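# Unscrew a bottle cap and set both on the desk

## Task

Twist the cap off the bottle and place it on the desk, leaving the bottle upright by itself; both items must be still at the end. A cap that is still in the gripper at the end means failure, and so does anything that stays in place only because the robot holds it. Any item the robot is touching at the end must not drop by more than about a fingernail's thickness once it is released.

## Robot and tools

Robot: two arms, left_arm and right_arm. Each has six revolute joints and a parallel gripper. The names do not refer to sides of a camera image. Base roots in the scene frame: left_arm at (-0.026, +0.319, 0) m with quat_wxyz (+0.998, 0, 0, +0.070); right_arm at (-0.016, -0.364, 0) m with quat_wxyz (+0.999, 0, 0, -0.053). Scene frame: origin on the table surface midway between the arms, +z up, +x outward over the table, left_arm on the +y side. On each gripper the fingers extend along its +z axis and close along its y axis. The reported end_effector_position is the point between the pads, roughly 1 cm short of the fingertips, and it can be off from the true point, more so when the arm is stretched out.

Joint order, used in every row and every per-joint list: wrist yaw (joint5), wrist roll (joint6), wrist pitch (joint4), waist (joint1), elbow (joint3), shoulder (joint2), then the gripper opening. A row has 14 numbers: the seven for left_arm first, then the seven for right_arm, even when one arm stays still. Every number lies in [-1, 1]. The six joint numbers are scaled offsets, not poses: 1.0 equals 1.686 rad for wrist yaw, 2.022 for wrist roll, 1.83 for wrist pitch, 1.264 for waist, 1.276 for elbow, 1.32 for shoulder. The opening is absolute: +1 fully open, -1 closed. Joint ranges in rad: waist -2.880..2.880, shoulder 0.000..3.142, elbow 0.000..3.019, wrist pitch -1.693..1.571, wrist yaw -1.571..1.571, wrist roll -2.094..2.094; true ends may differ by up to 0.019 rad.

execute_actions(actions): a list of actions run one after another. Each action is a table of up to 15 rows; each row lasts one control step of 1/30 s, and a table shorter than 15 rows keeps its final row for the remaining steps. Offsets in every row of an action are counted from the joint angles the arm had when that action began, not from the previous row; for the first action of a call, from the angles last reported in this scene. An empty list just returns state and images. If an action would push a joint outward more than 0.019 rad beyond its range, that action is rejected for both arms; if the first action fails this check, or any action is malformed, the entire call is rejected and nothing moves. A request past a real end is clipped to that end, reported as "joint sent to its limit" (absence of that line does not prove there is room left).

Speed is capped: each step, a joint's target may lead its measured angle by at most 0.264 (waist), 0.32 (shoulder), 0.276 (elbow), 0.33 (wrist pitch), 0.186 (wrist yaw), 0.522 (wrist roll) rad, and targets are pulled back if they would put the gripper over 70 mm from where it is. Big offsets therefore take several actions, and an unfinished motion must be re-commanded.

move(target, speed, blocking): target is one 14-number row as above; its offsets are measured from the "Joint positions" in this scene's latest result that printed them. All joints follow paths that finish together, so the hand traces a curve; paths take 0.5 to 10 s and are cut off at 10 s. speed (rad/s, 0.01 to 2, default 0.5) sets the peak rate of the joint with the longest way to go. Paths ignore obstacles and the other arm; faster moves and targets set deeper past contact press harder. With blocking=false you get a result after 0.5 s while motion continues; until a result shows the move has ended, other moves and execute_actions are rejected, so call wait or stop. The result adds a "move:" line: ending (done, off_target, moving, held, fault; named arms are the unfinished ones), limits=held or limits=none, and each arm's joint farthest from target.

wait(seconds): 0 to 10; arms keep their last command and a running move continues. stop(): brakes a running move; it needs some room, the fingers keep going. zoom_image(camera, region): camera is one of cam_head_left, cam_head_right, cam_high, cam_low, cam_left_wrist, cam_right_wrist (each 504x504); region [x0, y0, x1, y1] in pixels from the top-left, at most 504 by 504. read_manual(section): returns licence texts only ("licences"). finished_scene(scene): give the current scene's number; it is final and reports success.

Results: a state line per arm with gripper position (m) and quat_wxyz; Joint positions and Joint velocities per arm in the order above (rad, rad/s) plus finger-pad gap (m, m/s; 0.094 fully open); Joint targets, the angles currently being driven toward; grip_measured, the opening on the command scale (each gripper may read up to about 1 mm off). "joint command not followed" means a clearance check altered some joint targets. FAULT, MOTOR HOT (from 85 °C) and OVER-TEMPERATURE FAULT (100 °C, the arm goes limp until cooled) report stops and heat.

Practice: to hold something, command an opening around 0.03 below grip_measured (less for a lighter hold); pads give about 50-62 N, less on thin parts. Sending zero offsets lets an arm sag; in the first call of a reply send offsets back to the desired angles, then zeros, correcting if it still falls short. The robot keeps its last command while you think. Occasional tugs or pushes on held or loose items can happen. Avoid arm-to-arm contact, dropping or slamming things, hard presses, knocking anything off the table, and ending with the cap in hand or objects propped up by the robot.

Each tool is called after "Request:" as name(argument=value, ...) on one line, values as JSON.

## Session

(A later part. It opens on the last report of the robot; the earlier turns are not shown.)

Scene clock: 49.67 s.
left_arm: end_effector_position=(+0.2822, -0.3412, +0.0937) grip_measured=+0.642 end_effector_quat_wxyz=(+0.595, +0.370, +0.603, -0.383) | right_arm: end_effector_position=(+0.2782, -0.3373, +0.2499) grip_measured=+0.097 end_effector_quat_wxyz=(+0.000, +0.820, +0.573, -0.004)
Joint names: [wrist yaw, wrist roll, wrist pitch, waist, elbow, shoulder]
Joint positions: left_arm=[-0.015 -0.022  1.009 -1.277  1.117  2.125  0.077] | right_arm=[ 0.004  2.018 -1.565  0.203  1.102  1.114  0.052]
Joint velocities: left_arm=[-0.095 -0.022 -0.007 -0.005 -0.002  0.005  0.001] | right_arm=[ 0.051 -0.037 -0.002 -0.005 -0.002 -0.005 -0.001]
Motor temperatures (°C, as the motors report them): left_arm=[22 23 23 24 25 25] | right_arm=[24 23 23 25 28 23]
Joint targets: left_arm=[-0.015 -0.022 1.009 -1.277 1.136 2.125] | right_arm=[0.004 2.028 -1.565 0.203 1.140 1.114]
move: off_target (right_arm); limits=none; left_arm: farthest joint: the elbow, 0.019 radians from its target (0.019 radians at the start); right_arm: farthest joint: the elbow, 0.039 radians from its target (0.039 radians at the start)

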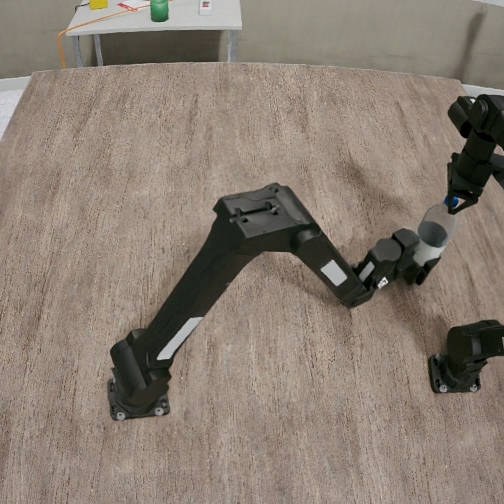

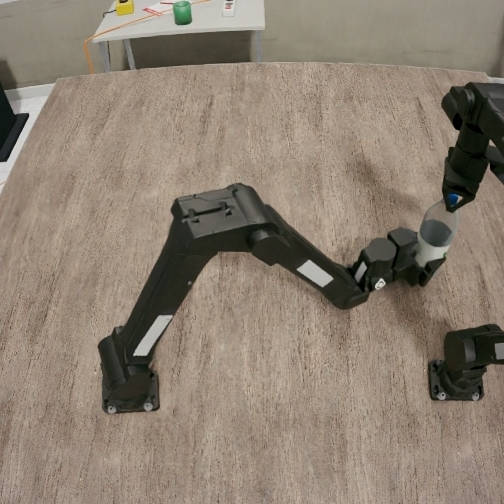

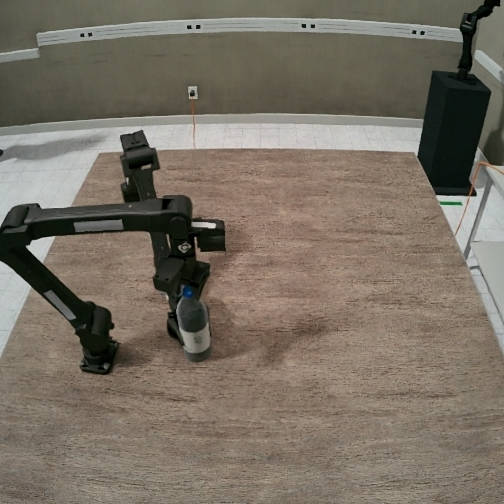

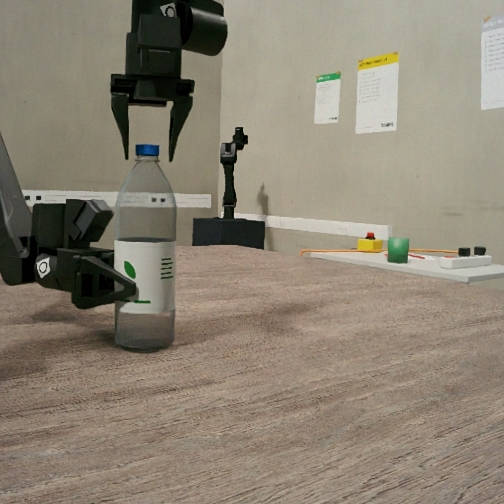

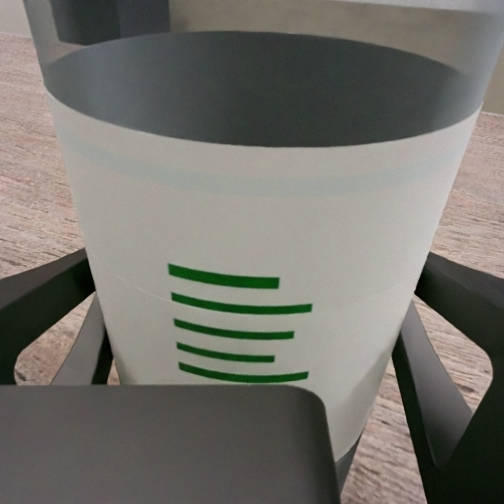

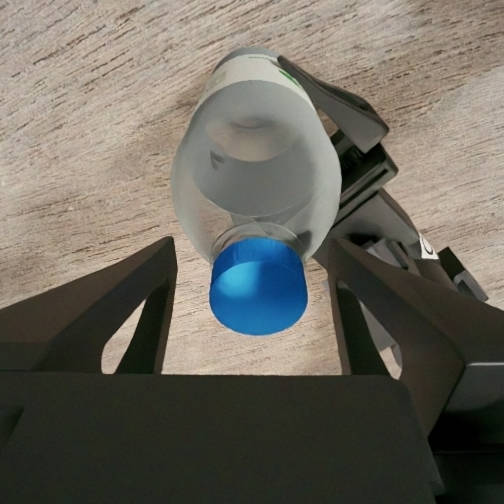

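Raise via shoulder, shift waist.

Request:
move(target=[0,0,0,0,0.015,0,0.6,0,0,0,0.019,0.03,-0.02,0.1])

Request:
move(target=[0,0,0,0,0.015,0,0.6,0,0,0,0,0.04,0,-0.41])

Request:
move(target=[0,0,0,0,0.015,0,0.6,0,-1,0,0,0.05,0,-0.41], speed=1.5)

Request:
move(target=[0,0,0,0,0.015,0,0.6,0,-1,0,0,0.055,0,-0.41], speed=1.5)

Request:
zoom_image(camera="cam_low", region=[100,110,200,200])

Scene clock: 55.10 s.
left_arm: end_effector_position=(+0.2822, -0.3412, +0.0937) grip_measured=+0.642 end_effector_quat_wxyz=(+0.595, +0.370, +0.603, -0.383) | right_arm: end_effector_position=(+0.2765, -0.3332, +0.2527) grip_measured=+0.097 end_effector_quat_wxyz=(+0.003, +0.816, +0.578, +0.001)
Joint names: [wrist yaw, wrist roll, wrist pitch, waist, elbow, shoulder]
Joint positions: left_arm=[-0.015 -0.022  1.009 -1.277  1.117  2.125  0.077] | right_arm=[ 0.004  2.019 -1.565  0.217  1.102  1.103  0.052]
Joint velocities: left_arm=[ 0.022  0.022  0.022 -0.005 -0.002  0.005 -0.001] | right_arm=[ 0.051 -0.066 -0.002 -0.015 -0.007 -0.005 -0.   ]
Motor temperatures (°C, as the motors report them): left_arm=[22 23 23 24 25 26] | right_arm=[24 23 23 25 28 23]
Joint targets: left_arm=[-0.015 -0.022 1.009 -1.277 1.136 2.125] | right_arm=[0.004 2.018 -1.565 0.226 1.140 1.087]
move: off_target (right_arm); limits=none; left_arm: farthest joint: the elbow, 0.019 radians from its target (0.019 radians at the start); right_arm: farthest joint: the elbow, 0.039 radians from its target (0.039 radians at the start)

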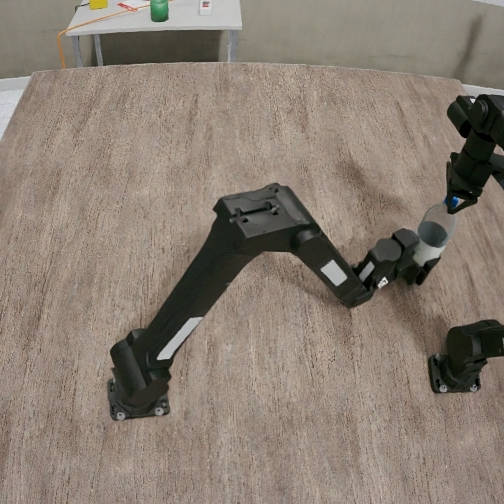

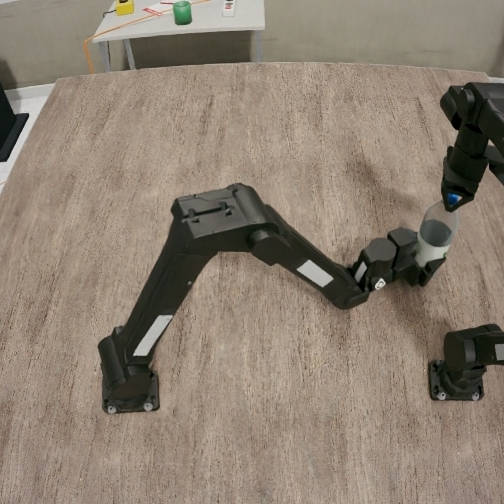

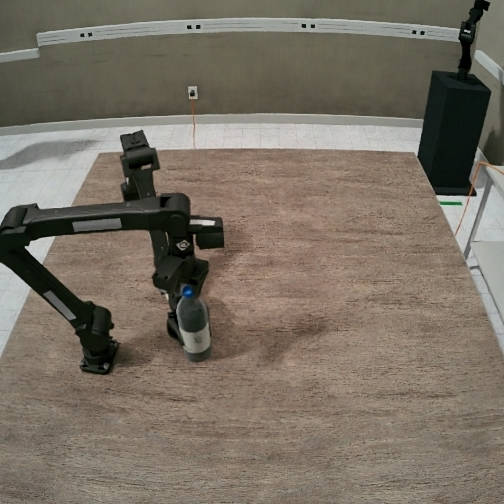

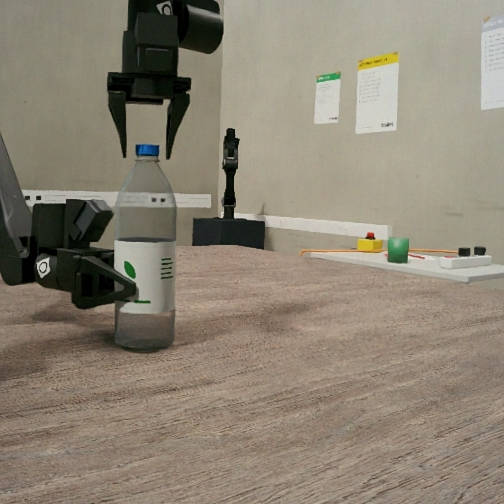

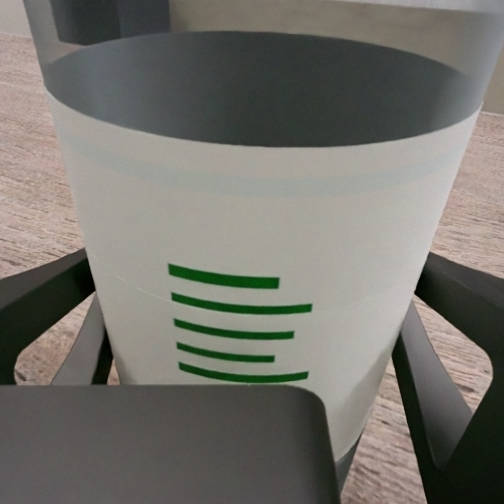

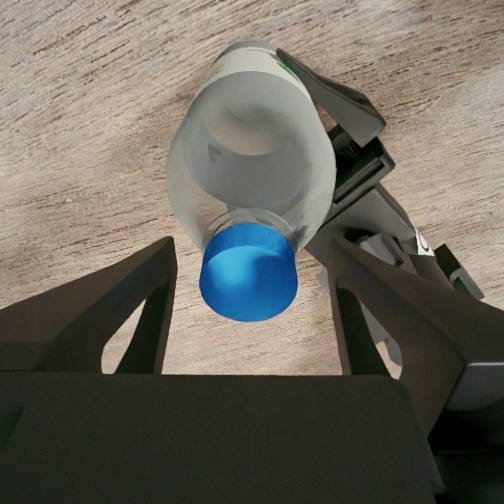

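Scene clock: 55.80 s.
left_arm: end_effector_position=(+0.2822, -0.3412, +0.0937) grip_measured=+0.642 end_effector_quat_wxyz=(+0.595, +0.370, +0.602, -0.382) | right_arm: end_effector_position=(+0.2765, -0.3332, +0.2527) grip_measured=-0.390 end_effector_quat_wxyz=(+0.003, +0.816, +0.578, +0.001)
Joint names: [wrist yaw, wrist roll, wrist pitch, waist, elbow, shoulder]
Joint positions: left_arm=[-0.015 -0.02   1.009 -1.277  1.117  2.125  0.077] | right_arm=[ 0.004  2.019 -1.565  0.217  1.102  1.103  0.029]
Joint velocities: left_arm=[ 0.081 -0.037 -0.007 -0.015 -0.007 -0.005  0.001] | right_arm=[-0.022  0.037 -0.002 -0.024  0.007 -0.024  0.   ]
Motor temperatures (°C, as the motors report them): left_arm=[22 23 23 24 25 26] | right_arm=[24 23 23 25 28 23]
Joint targets: left_arm=[-0.016 -0.022 1.009 -1.277 1.136 2.125] | right_arm=[0.004 2.019 -1.565 0.217 1.153 1.103]
move: off_target (right_arm); limits=none; left_arm: farthest joint: the elbow, 0.019 radians from its target (0.019 radians at the start); right_arm: farthest joint: the elbow, 0.051 radians from its target (0.051 radians at the start)

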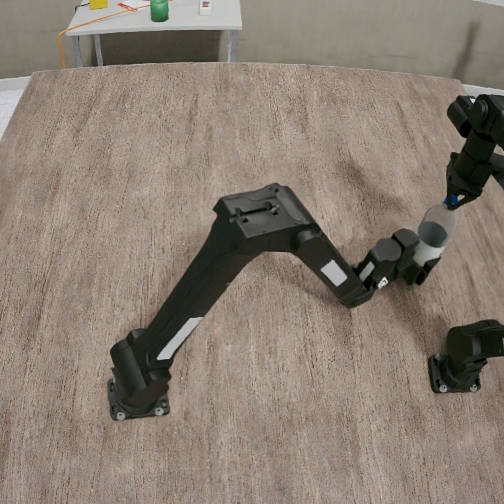

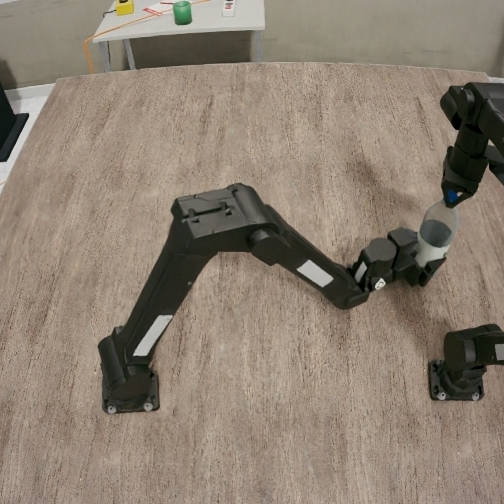

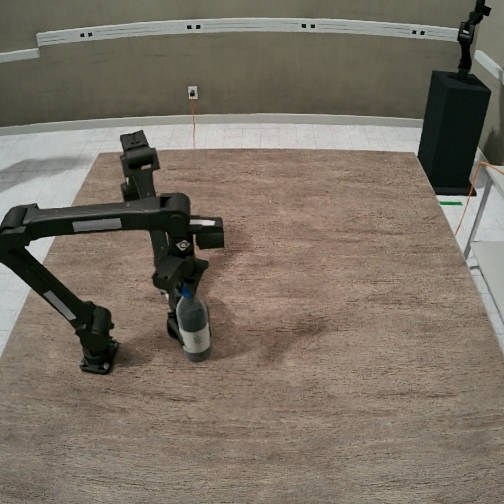

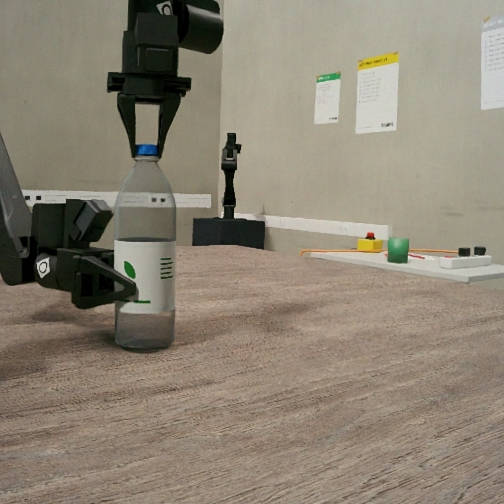

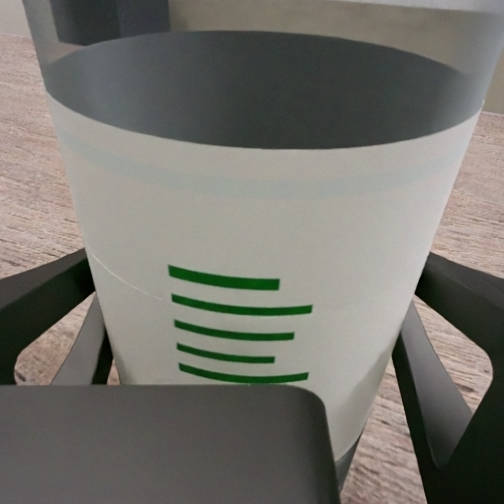

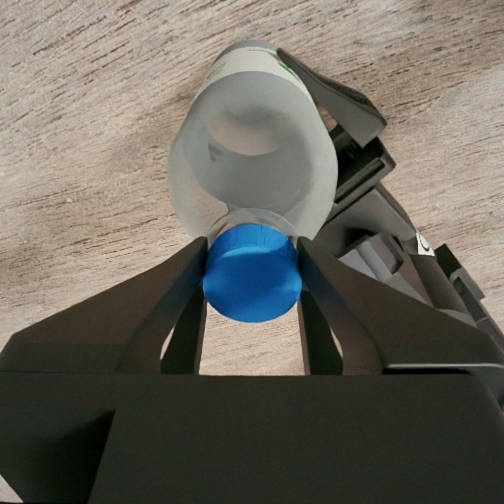

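Scene clock: 58.23 s.
left_arm: end_effector_position=(+0.2822, -0.3412, +0.0937) grip_measured=+0.642 end_effector_quat_wxyz=(+0.595, +0.371, +0.602, -0.382) | right_arm: end_effector_position=(+0.2772, -0.3332, +0.2536) grip_measured=-0.390 end_effector_quat_wxyz=(+0.003, -0.051, +0.999, -0.002)
Joint names: [wrist yaw, wrist roll, wrist pitch, waist, elbow, shoulder]
Joint positions: left_arm=[-0.015 -0.018  1.009 -1.277  1.117  2.125  0.077] | right_arm=[ 0.004  0.008 -1.565  0.217  1.104  1.103  0.029]
Joint velocities: left_arm=[ 0.037 -0.022 -0.002  0.005  0.007 -0.005 -0.001] | right_arm=[ 0.037 -0.037 -0.002  0.005 -0.012 -0.024 -0.   ]
Motor temperatures (°C, as the motors report them): left_arm=[22 23 23 24 25 26] | right_arm=[24 23 23 25 28 23]
Joint targets: left_arm=[-0.015 -0.020 1.009 -1.277 1.136 2.125] | right_arm=[0.004 -0.003 -1.565 0.217 1.165 1.103]
move: off_target (right_arm); limits=none; left_arm: farthest joint: the elbow, 0.019 radians from its target (0.019 radians at the start); right_arm: farthest joint: the elbow, 0.062 radians from its target (0.064 radians at the start)

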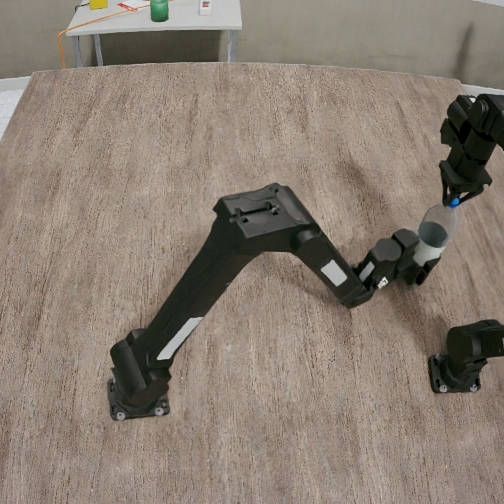

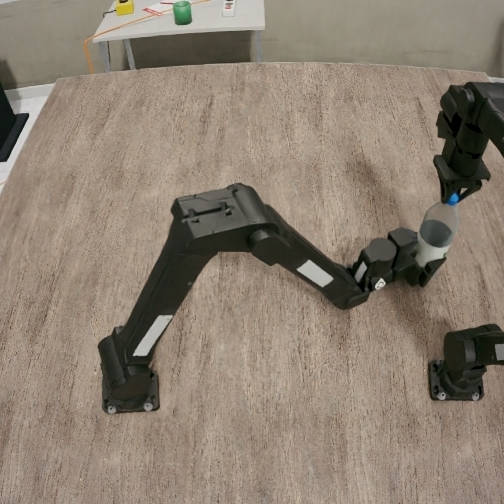

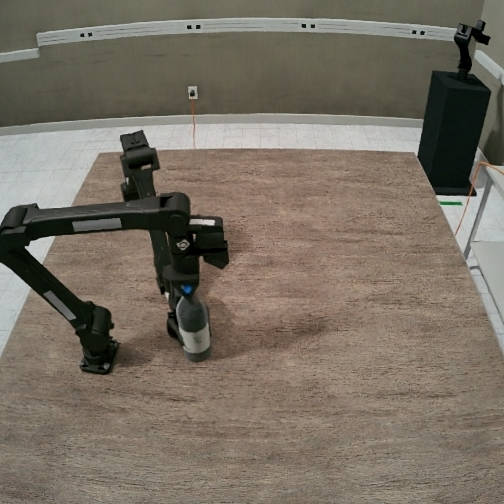

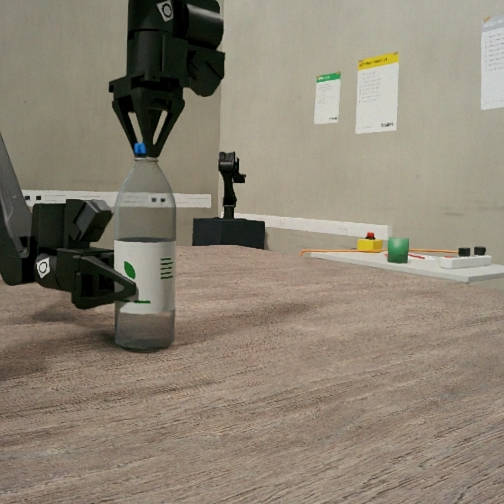

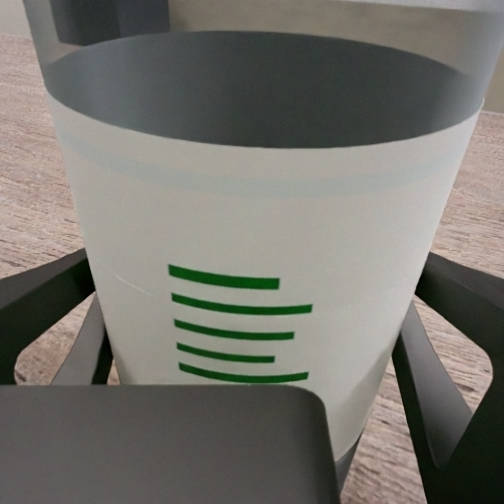

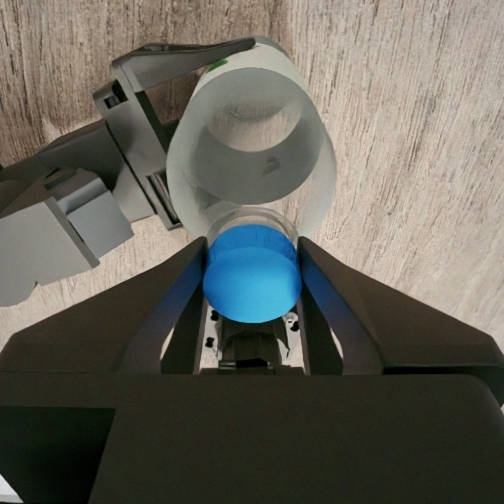

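Scene clock: 60.67 s.
left_arm: end_effector_position=(+0.2822, -0.3412, +0.0937) grip_measured=+0.642 end_effector_quat_wxyz=(+0.595, +0.370, +0.602, -0.382) | right_arm: end_effector_position=(+0.2777, -0.3330, +0.2545) grip_measured=-0.390 end_effector_quat_wxyz=(-0.001, +0.871, -0.491, +0.005)
Joint names: [wrist yaw, wrist roll, wrist pitch, waist, elbow, shoulder]
Joint positions: left_arm=[-0.015 -0.02   1.009 -1.277  1.117  2.125  0.077] | right_arm=[ 0.003 -2.004 -1.565  0.217  1.106  1.103  0.029]
Joint velocities: left_arm=[ 0.022  0.051  0.002  0.005  0.007 -0.005  0.   ] | right_arm=[-0.037 -0.081  0.002 -0.005  0.002  0.005  0.   ]
Motor temperatures (°C, as the motors report them): left_arm=[22 23 23 24 25 26] | right_arm=[24 23 23 25 29 23]
Joint targets: left_arm=[-0.015 -0.018 1.009 -1.277 1.136 2.125] | right_arm=[0.004 -2.014 -1.565 0.217 1.174 1.103]
move: off_target (right_arm); limits=none; left_arm: farthest joint: the elbow, 0.019 radians from its target (0.019 radians at the start); right_arm: farthest joint: the elbow, 0.068 radians from its target (0.070 radians at the start)

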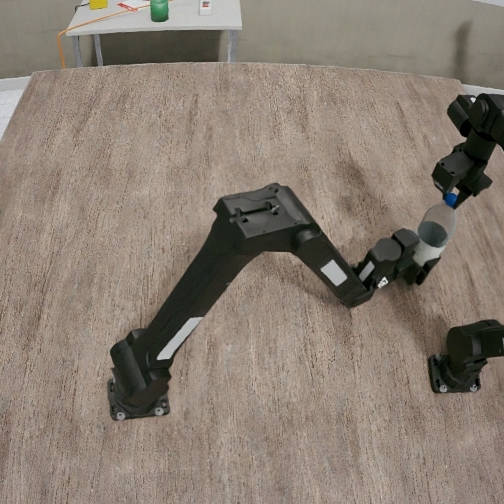

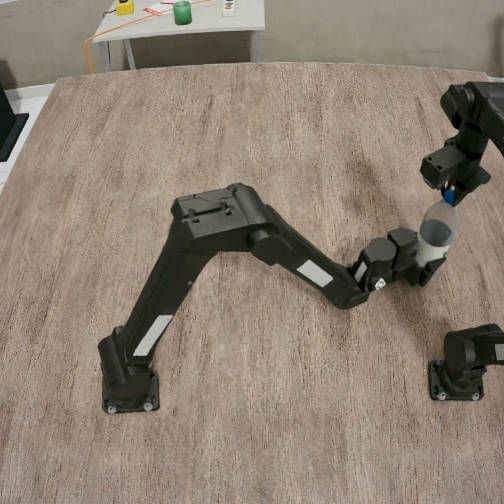

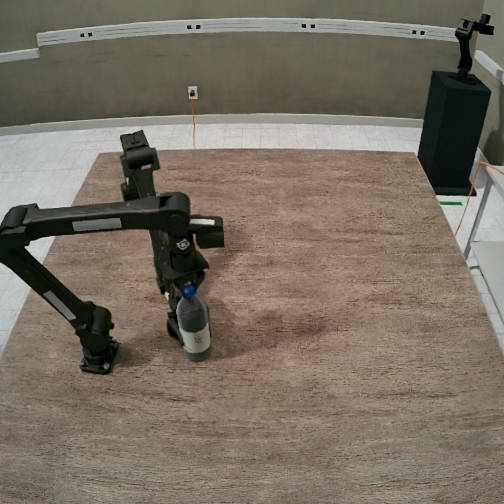

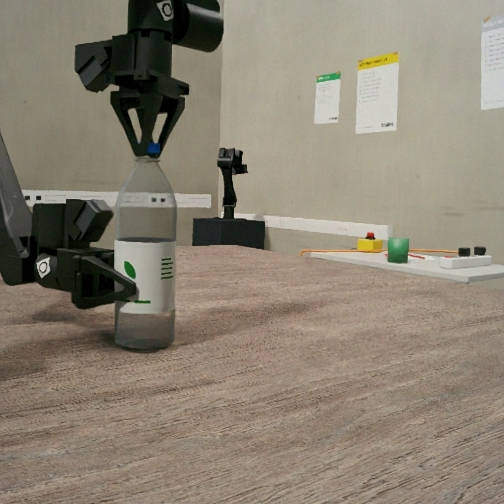

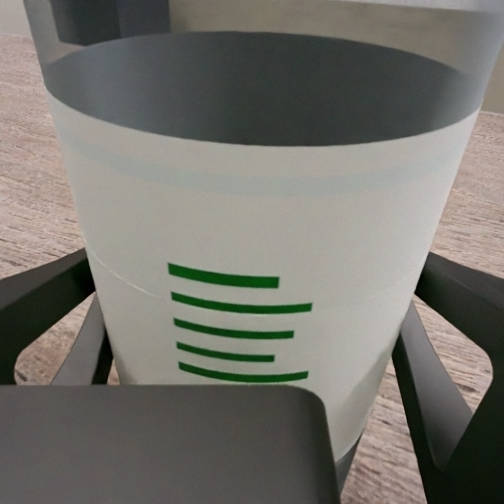

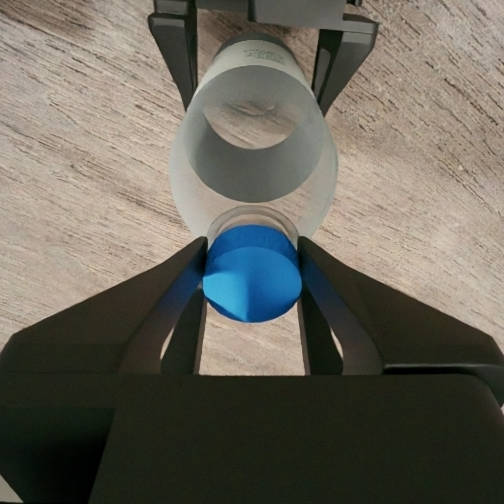

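Region (100, 110, 200, 200) of cam_low's 504x504 image, scaled by 5.040, with more detail than that image has; it fills the top 454 rows of this view, and the rest is white.

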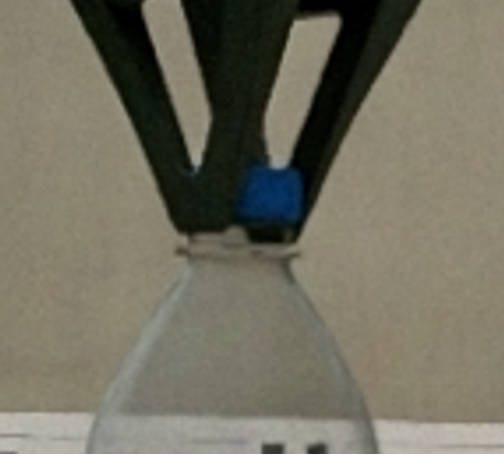

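Works. Repeat, with faster actions.

Request:
execute_actions(actions=[[[0,0,0,0,0.015,0,0.6,0,0,0,0,0.03,0,-0.2],[0,0,0,0,0.015,0,0.6,0,0,0,0,0.03,0,-0.2],[0,0,0,0,0.015,0,0.6,0,0,0,0,0.03,0,-0.2],[0,0,0,0,0.015,0,0.6,0,0,0,0,0.03,0,-0.2],[0,0,0,0,0.015,0,0.6,0,0,0,0,0.03,0,-0.2],[0,0,0,0,0.015,0,0.6,0,0.6,0,0,0.03,0,-0.2]],[[0,0,0,0,0.015,0,0.6,0,0.7,0,0,0.03,0,-0.2]],[[0,0,0,0,0.015,0,0.6,0,0.68,0,0,0.03,0,-0.2]],[[0,0,0,0,0.015,0,0.6,0,0,0,0,0.03,0,-0.2]],[[0,0,0,0,0.015,0,0.6,0,0,0,0,0.04,0,-0.42]]])

Request:
move(target=[0,0,0,0,0.015,0,0.6,0,-1,0,0,0.06,0,-0.42], speed=2)

Request:
move(target=[0,0,0,0,0.015,0,0.6,0,-0.9,-0.006,0,0.065,0,-0.42], speed=2)

Scene clock: 69.87 s.
left_arm: end_effector_position=(+0.2822, -0.3412, +0.0937) grip_measured=+0.642 end_effector_quat_wxyz=(+0.595, +0.370, +0.602, -0.382) | right_arm: end_effector_position=(+0.2777, -0.3330, +0.2545) grip_measured=-0.392 end_effector_quat_wxyz=(+0.004, +0.620, +0.785, +0.002)
Joint names: [wrist yaw, wrist roll, wrist pitch, waist, elbow, shoulder]
Joint positions: left_arm=[-0.015 -0.02   1.009 -1.277  1.117  2.125  0.077] | right_arm=[ 0.003  1.447 -1.565  0.217  1.106  1.103  0.029]
Joint velocities: left_arm=[ 0.051 -0.007  0.002 -0.015 -0.032 -0.005  0.   ] | right_arm=[-0.007 -0.007 -0.002 -0.015  0.012  0.005  0.001]
Motor temperatures (°C, as the motors report them): left_arm=[22 23 23 24 25 26] | right_arm=[24 23 23 25 29 23]
Joint targets: left_arm=[-0.015 -0.019 1.009 -1.277 1.136 2.125] | right_arm=[0.003 1.447 -1.565 0.217 1.157 1.103]

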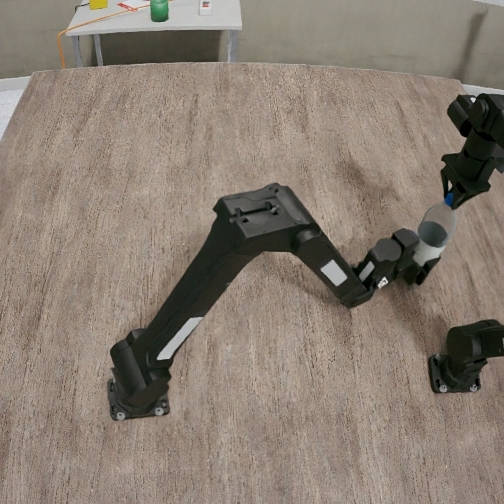

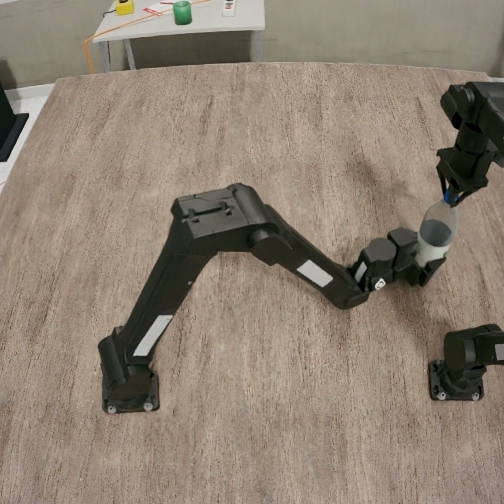

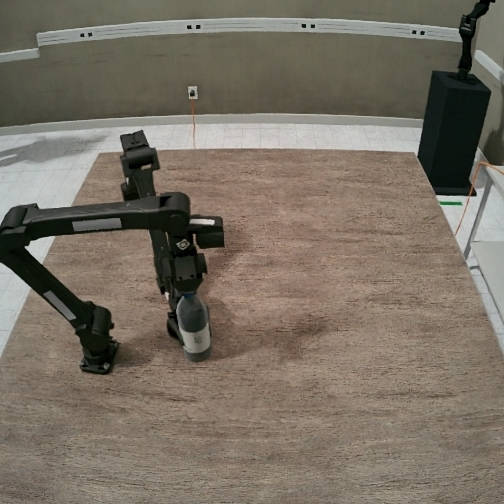

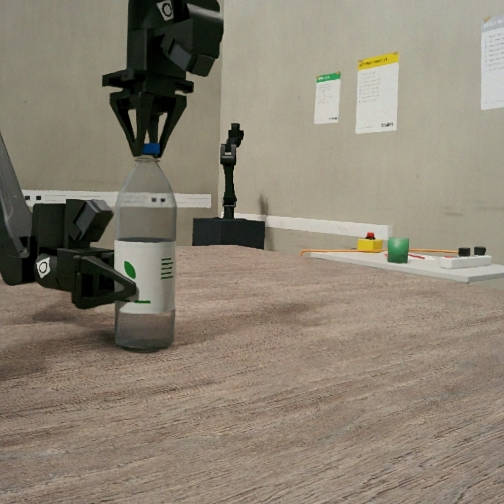

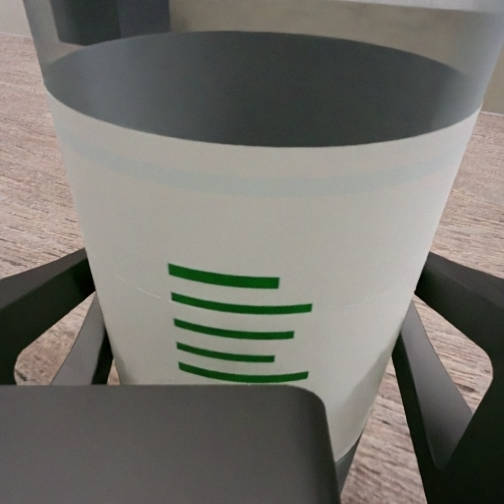

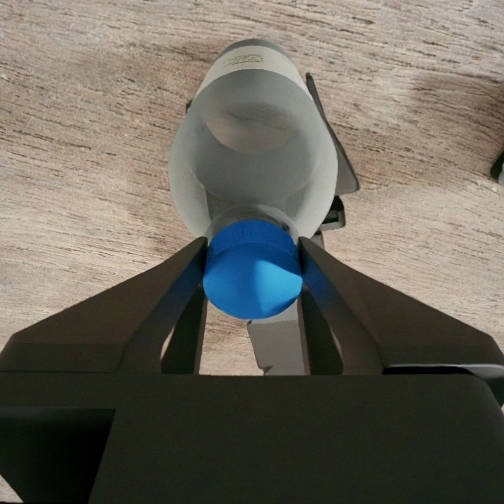

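Scene clock: 72.07 s.
left_arm: end_effector_position=(+0.2824, -0.3411, +0.0937) grip_measured=+0.642 end_effector_quat_wxyz=(+0.594, +0.368, +0.603, -0.384) | right_arm: end_effector_position=(+0.2793, -0.3330, +0.2570) grip_measured=-0.392 end_effector_quat_wxyz=(+0.007, -0.331, +0.943, -0.004)
Joint names: [wrist yaw, wrist roll, wrist pitch, waist, elbow, shoulder]
Joint positions: left_arm=[-0.016 -0.025  1.009 -1.277  1.117  2.125  0.077] | right_arm=[ 0.005 -0.565 -1.565  0.217  1.113  1.103  0.029]
Joint velocities: left_arm=[-0.051 -0.037 -0.002 -0.005  0.002 -0.005 -0.001] | right_arm=[-0.022  0.007 -0.012  0.005  0.007 -0.015 -0.   ]
Motor temperatures (°C, as the motors report them): left_arm=[22 23 23 24 25 26] | right_arm=[24 23 23 25 30 23]
Joint targets: left_arm=[-0.016 -0.020 1.009 -1.277 1.136 2.125] | right_arm=[0.003 -0.575 -1.565 0.217 1.182 1.103]
move: off_target (right_arm); limits=none; left_arm: farthest joint: the elbow, 0.019 radians from its target (0.019 radians at the start); right_arm: farthest joint: the elbow, 0.070 radians from its target (0.076 radians at the start)

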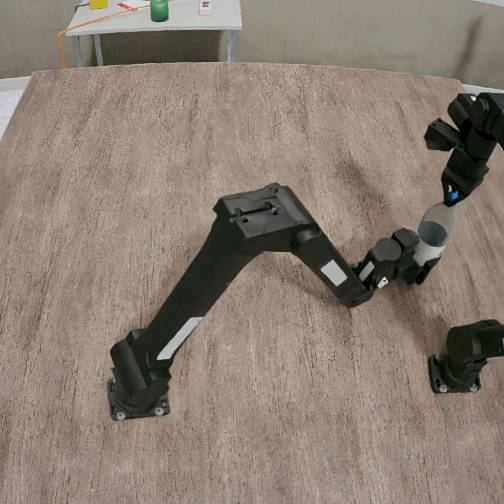

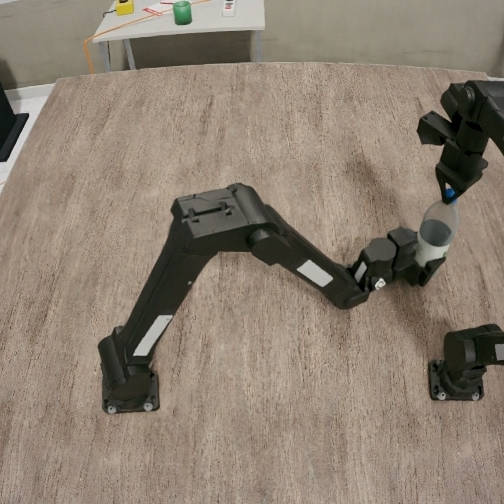

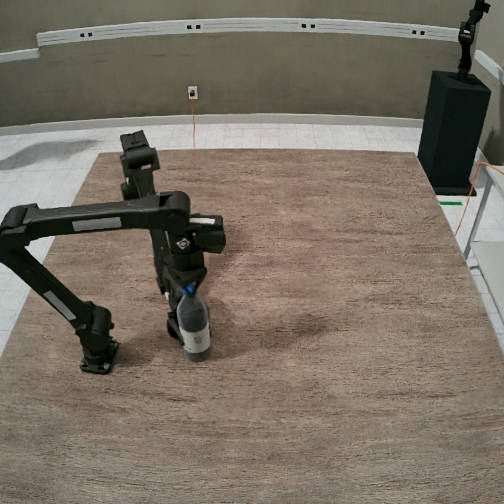

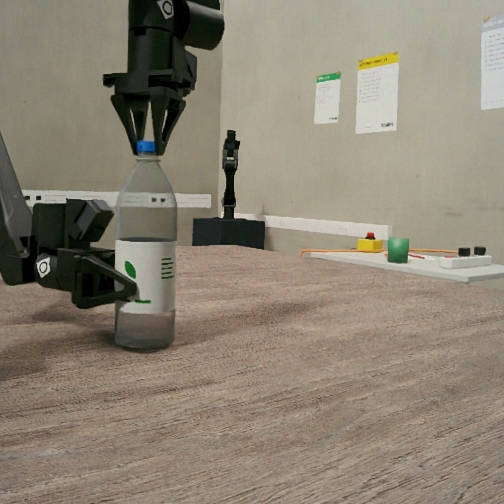

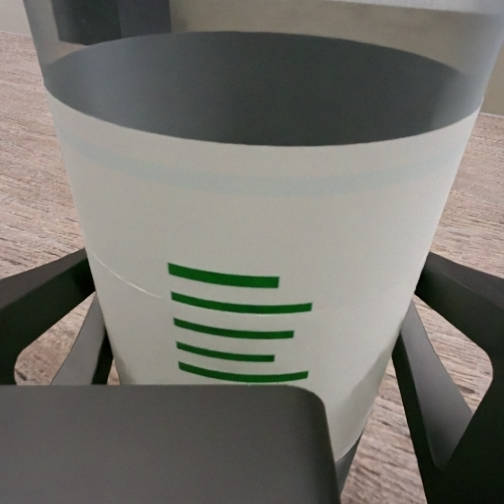

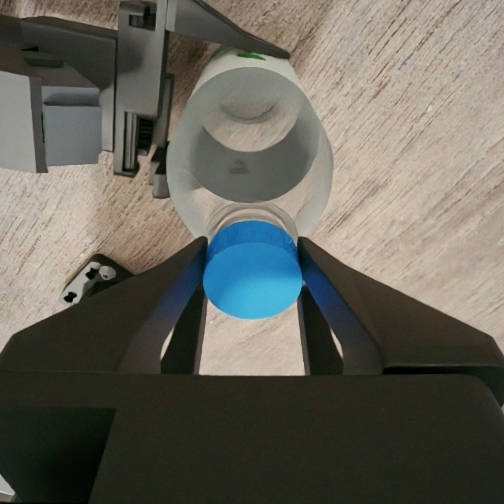

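action 0: the call would take right_arm's wrist roll more than 0.019 radians past the lower end of its range (-2.094 radians), so nothing of the call was run and nothing moved. Give that joint a number nearer 0 in that row, or first move the joint away from that end.

Request:
move(target=[0,0,0,0,0.015,0,0.6,0,-0.7,-0.02,0,0.08,0,-0.42], speed=2)

Request:
zoom_image(camera="cam_low", region=[100,110,200,200])

Scene clock: 77.20 s.
left_arm: end_effector_position=(+0.2824, -0.3411, +0.0937) grip_measured=+0.642 end_effector_quat_wxyz=(+0.595, +0.369, +0.603, -0.383) | right_arm: end_effector_position=(+0.2813, -0.3328, +0.2720) grip_measured=-0.391 end_effector_quat_wxyz=(-0.006, +0.863, -0.506, +0.011)
Joint names: [wrist yaw, wrist roll, wrist pitch, waist, elbow, shoulder]
Joint positions: left_arm=[-0.016 -0.024  1.009 -1.277  1.117  2.125  0.077] | right_arm=[ 0.005 -1.971 -1.594  0.217  1.152  1.103  0.029]
Joint velocities: left_arm=[-0.051  0.037  0.007 -0.005 -0.002  0.005 -0.   ] | right_arm=[ 0.037  0.037 -0.007  0.005 -0.002 -0.015 -0.   ]
Motor temperatures (°C, as the motors report them): left_arm=[22 23 23 24 25 26] | right_arm=[24 23 23 25 30 23]
Joint targets: left_arm=[-0.016 -0.025 1.009 -1.277 1.136 2.125] | right_arm=[0.005 -1.981 -1.602 0.217 1.215 1.103]
move: off_target (right_arm); limits=none; left_arm: farthest joint: the elbow, 0.019 radians from its target (0.019 radians at the start); right_arm: farthest joint: the elbow, 0.063 radians from its target (0.102 radians at the start)

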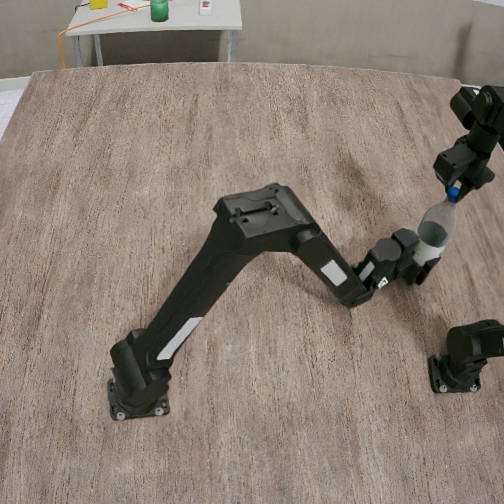

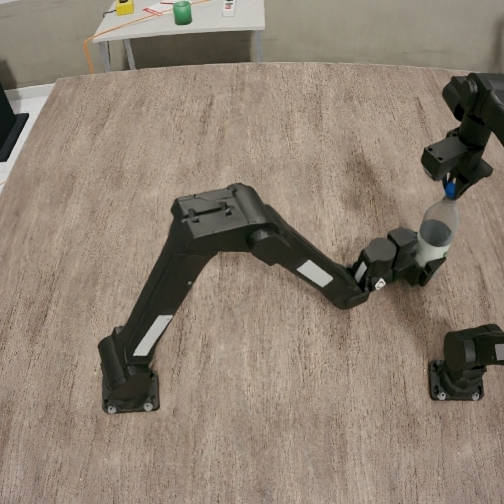

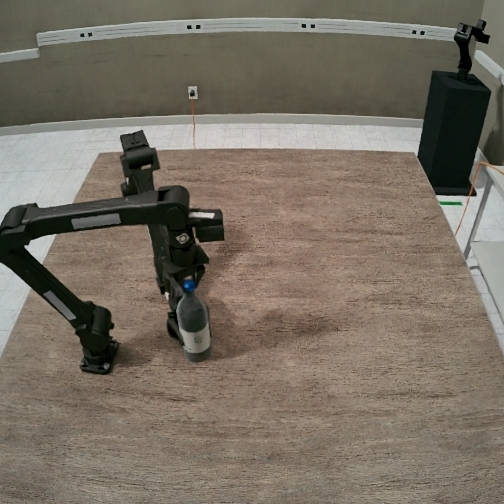

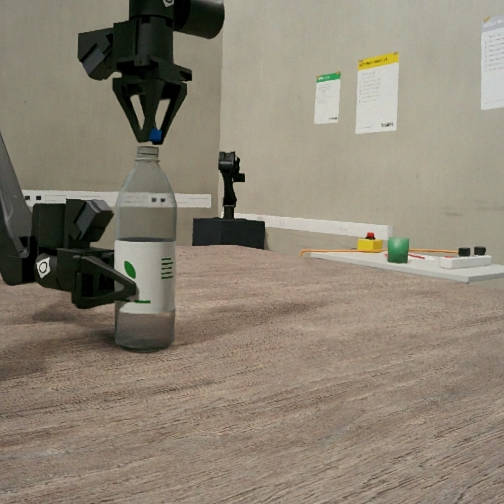

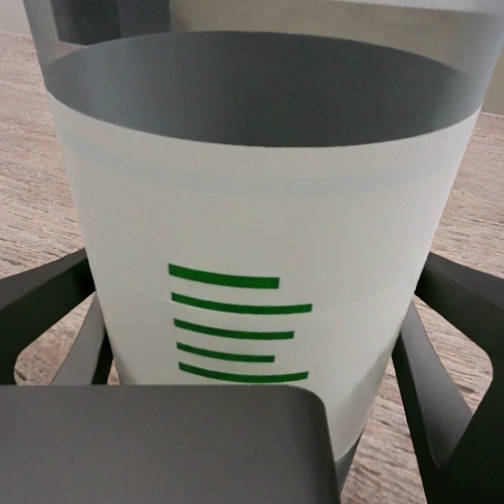

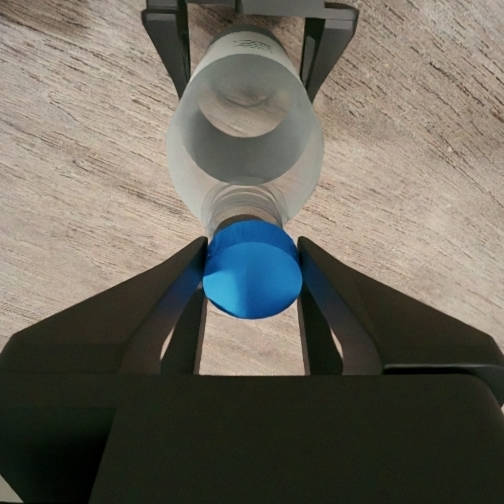

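Region (100, 110, 200, 200) of cam_low's 504x504 image, scaled by 5.040, with more detail than that image has; it fills the top 454 rows of this view, and the rest is white.

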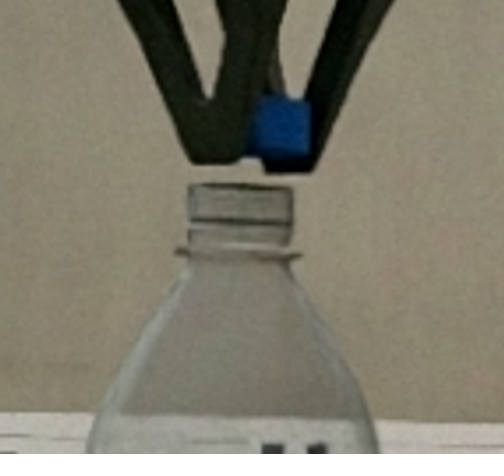

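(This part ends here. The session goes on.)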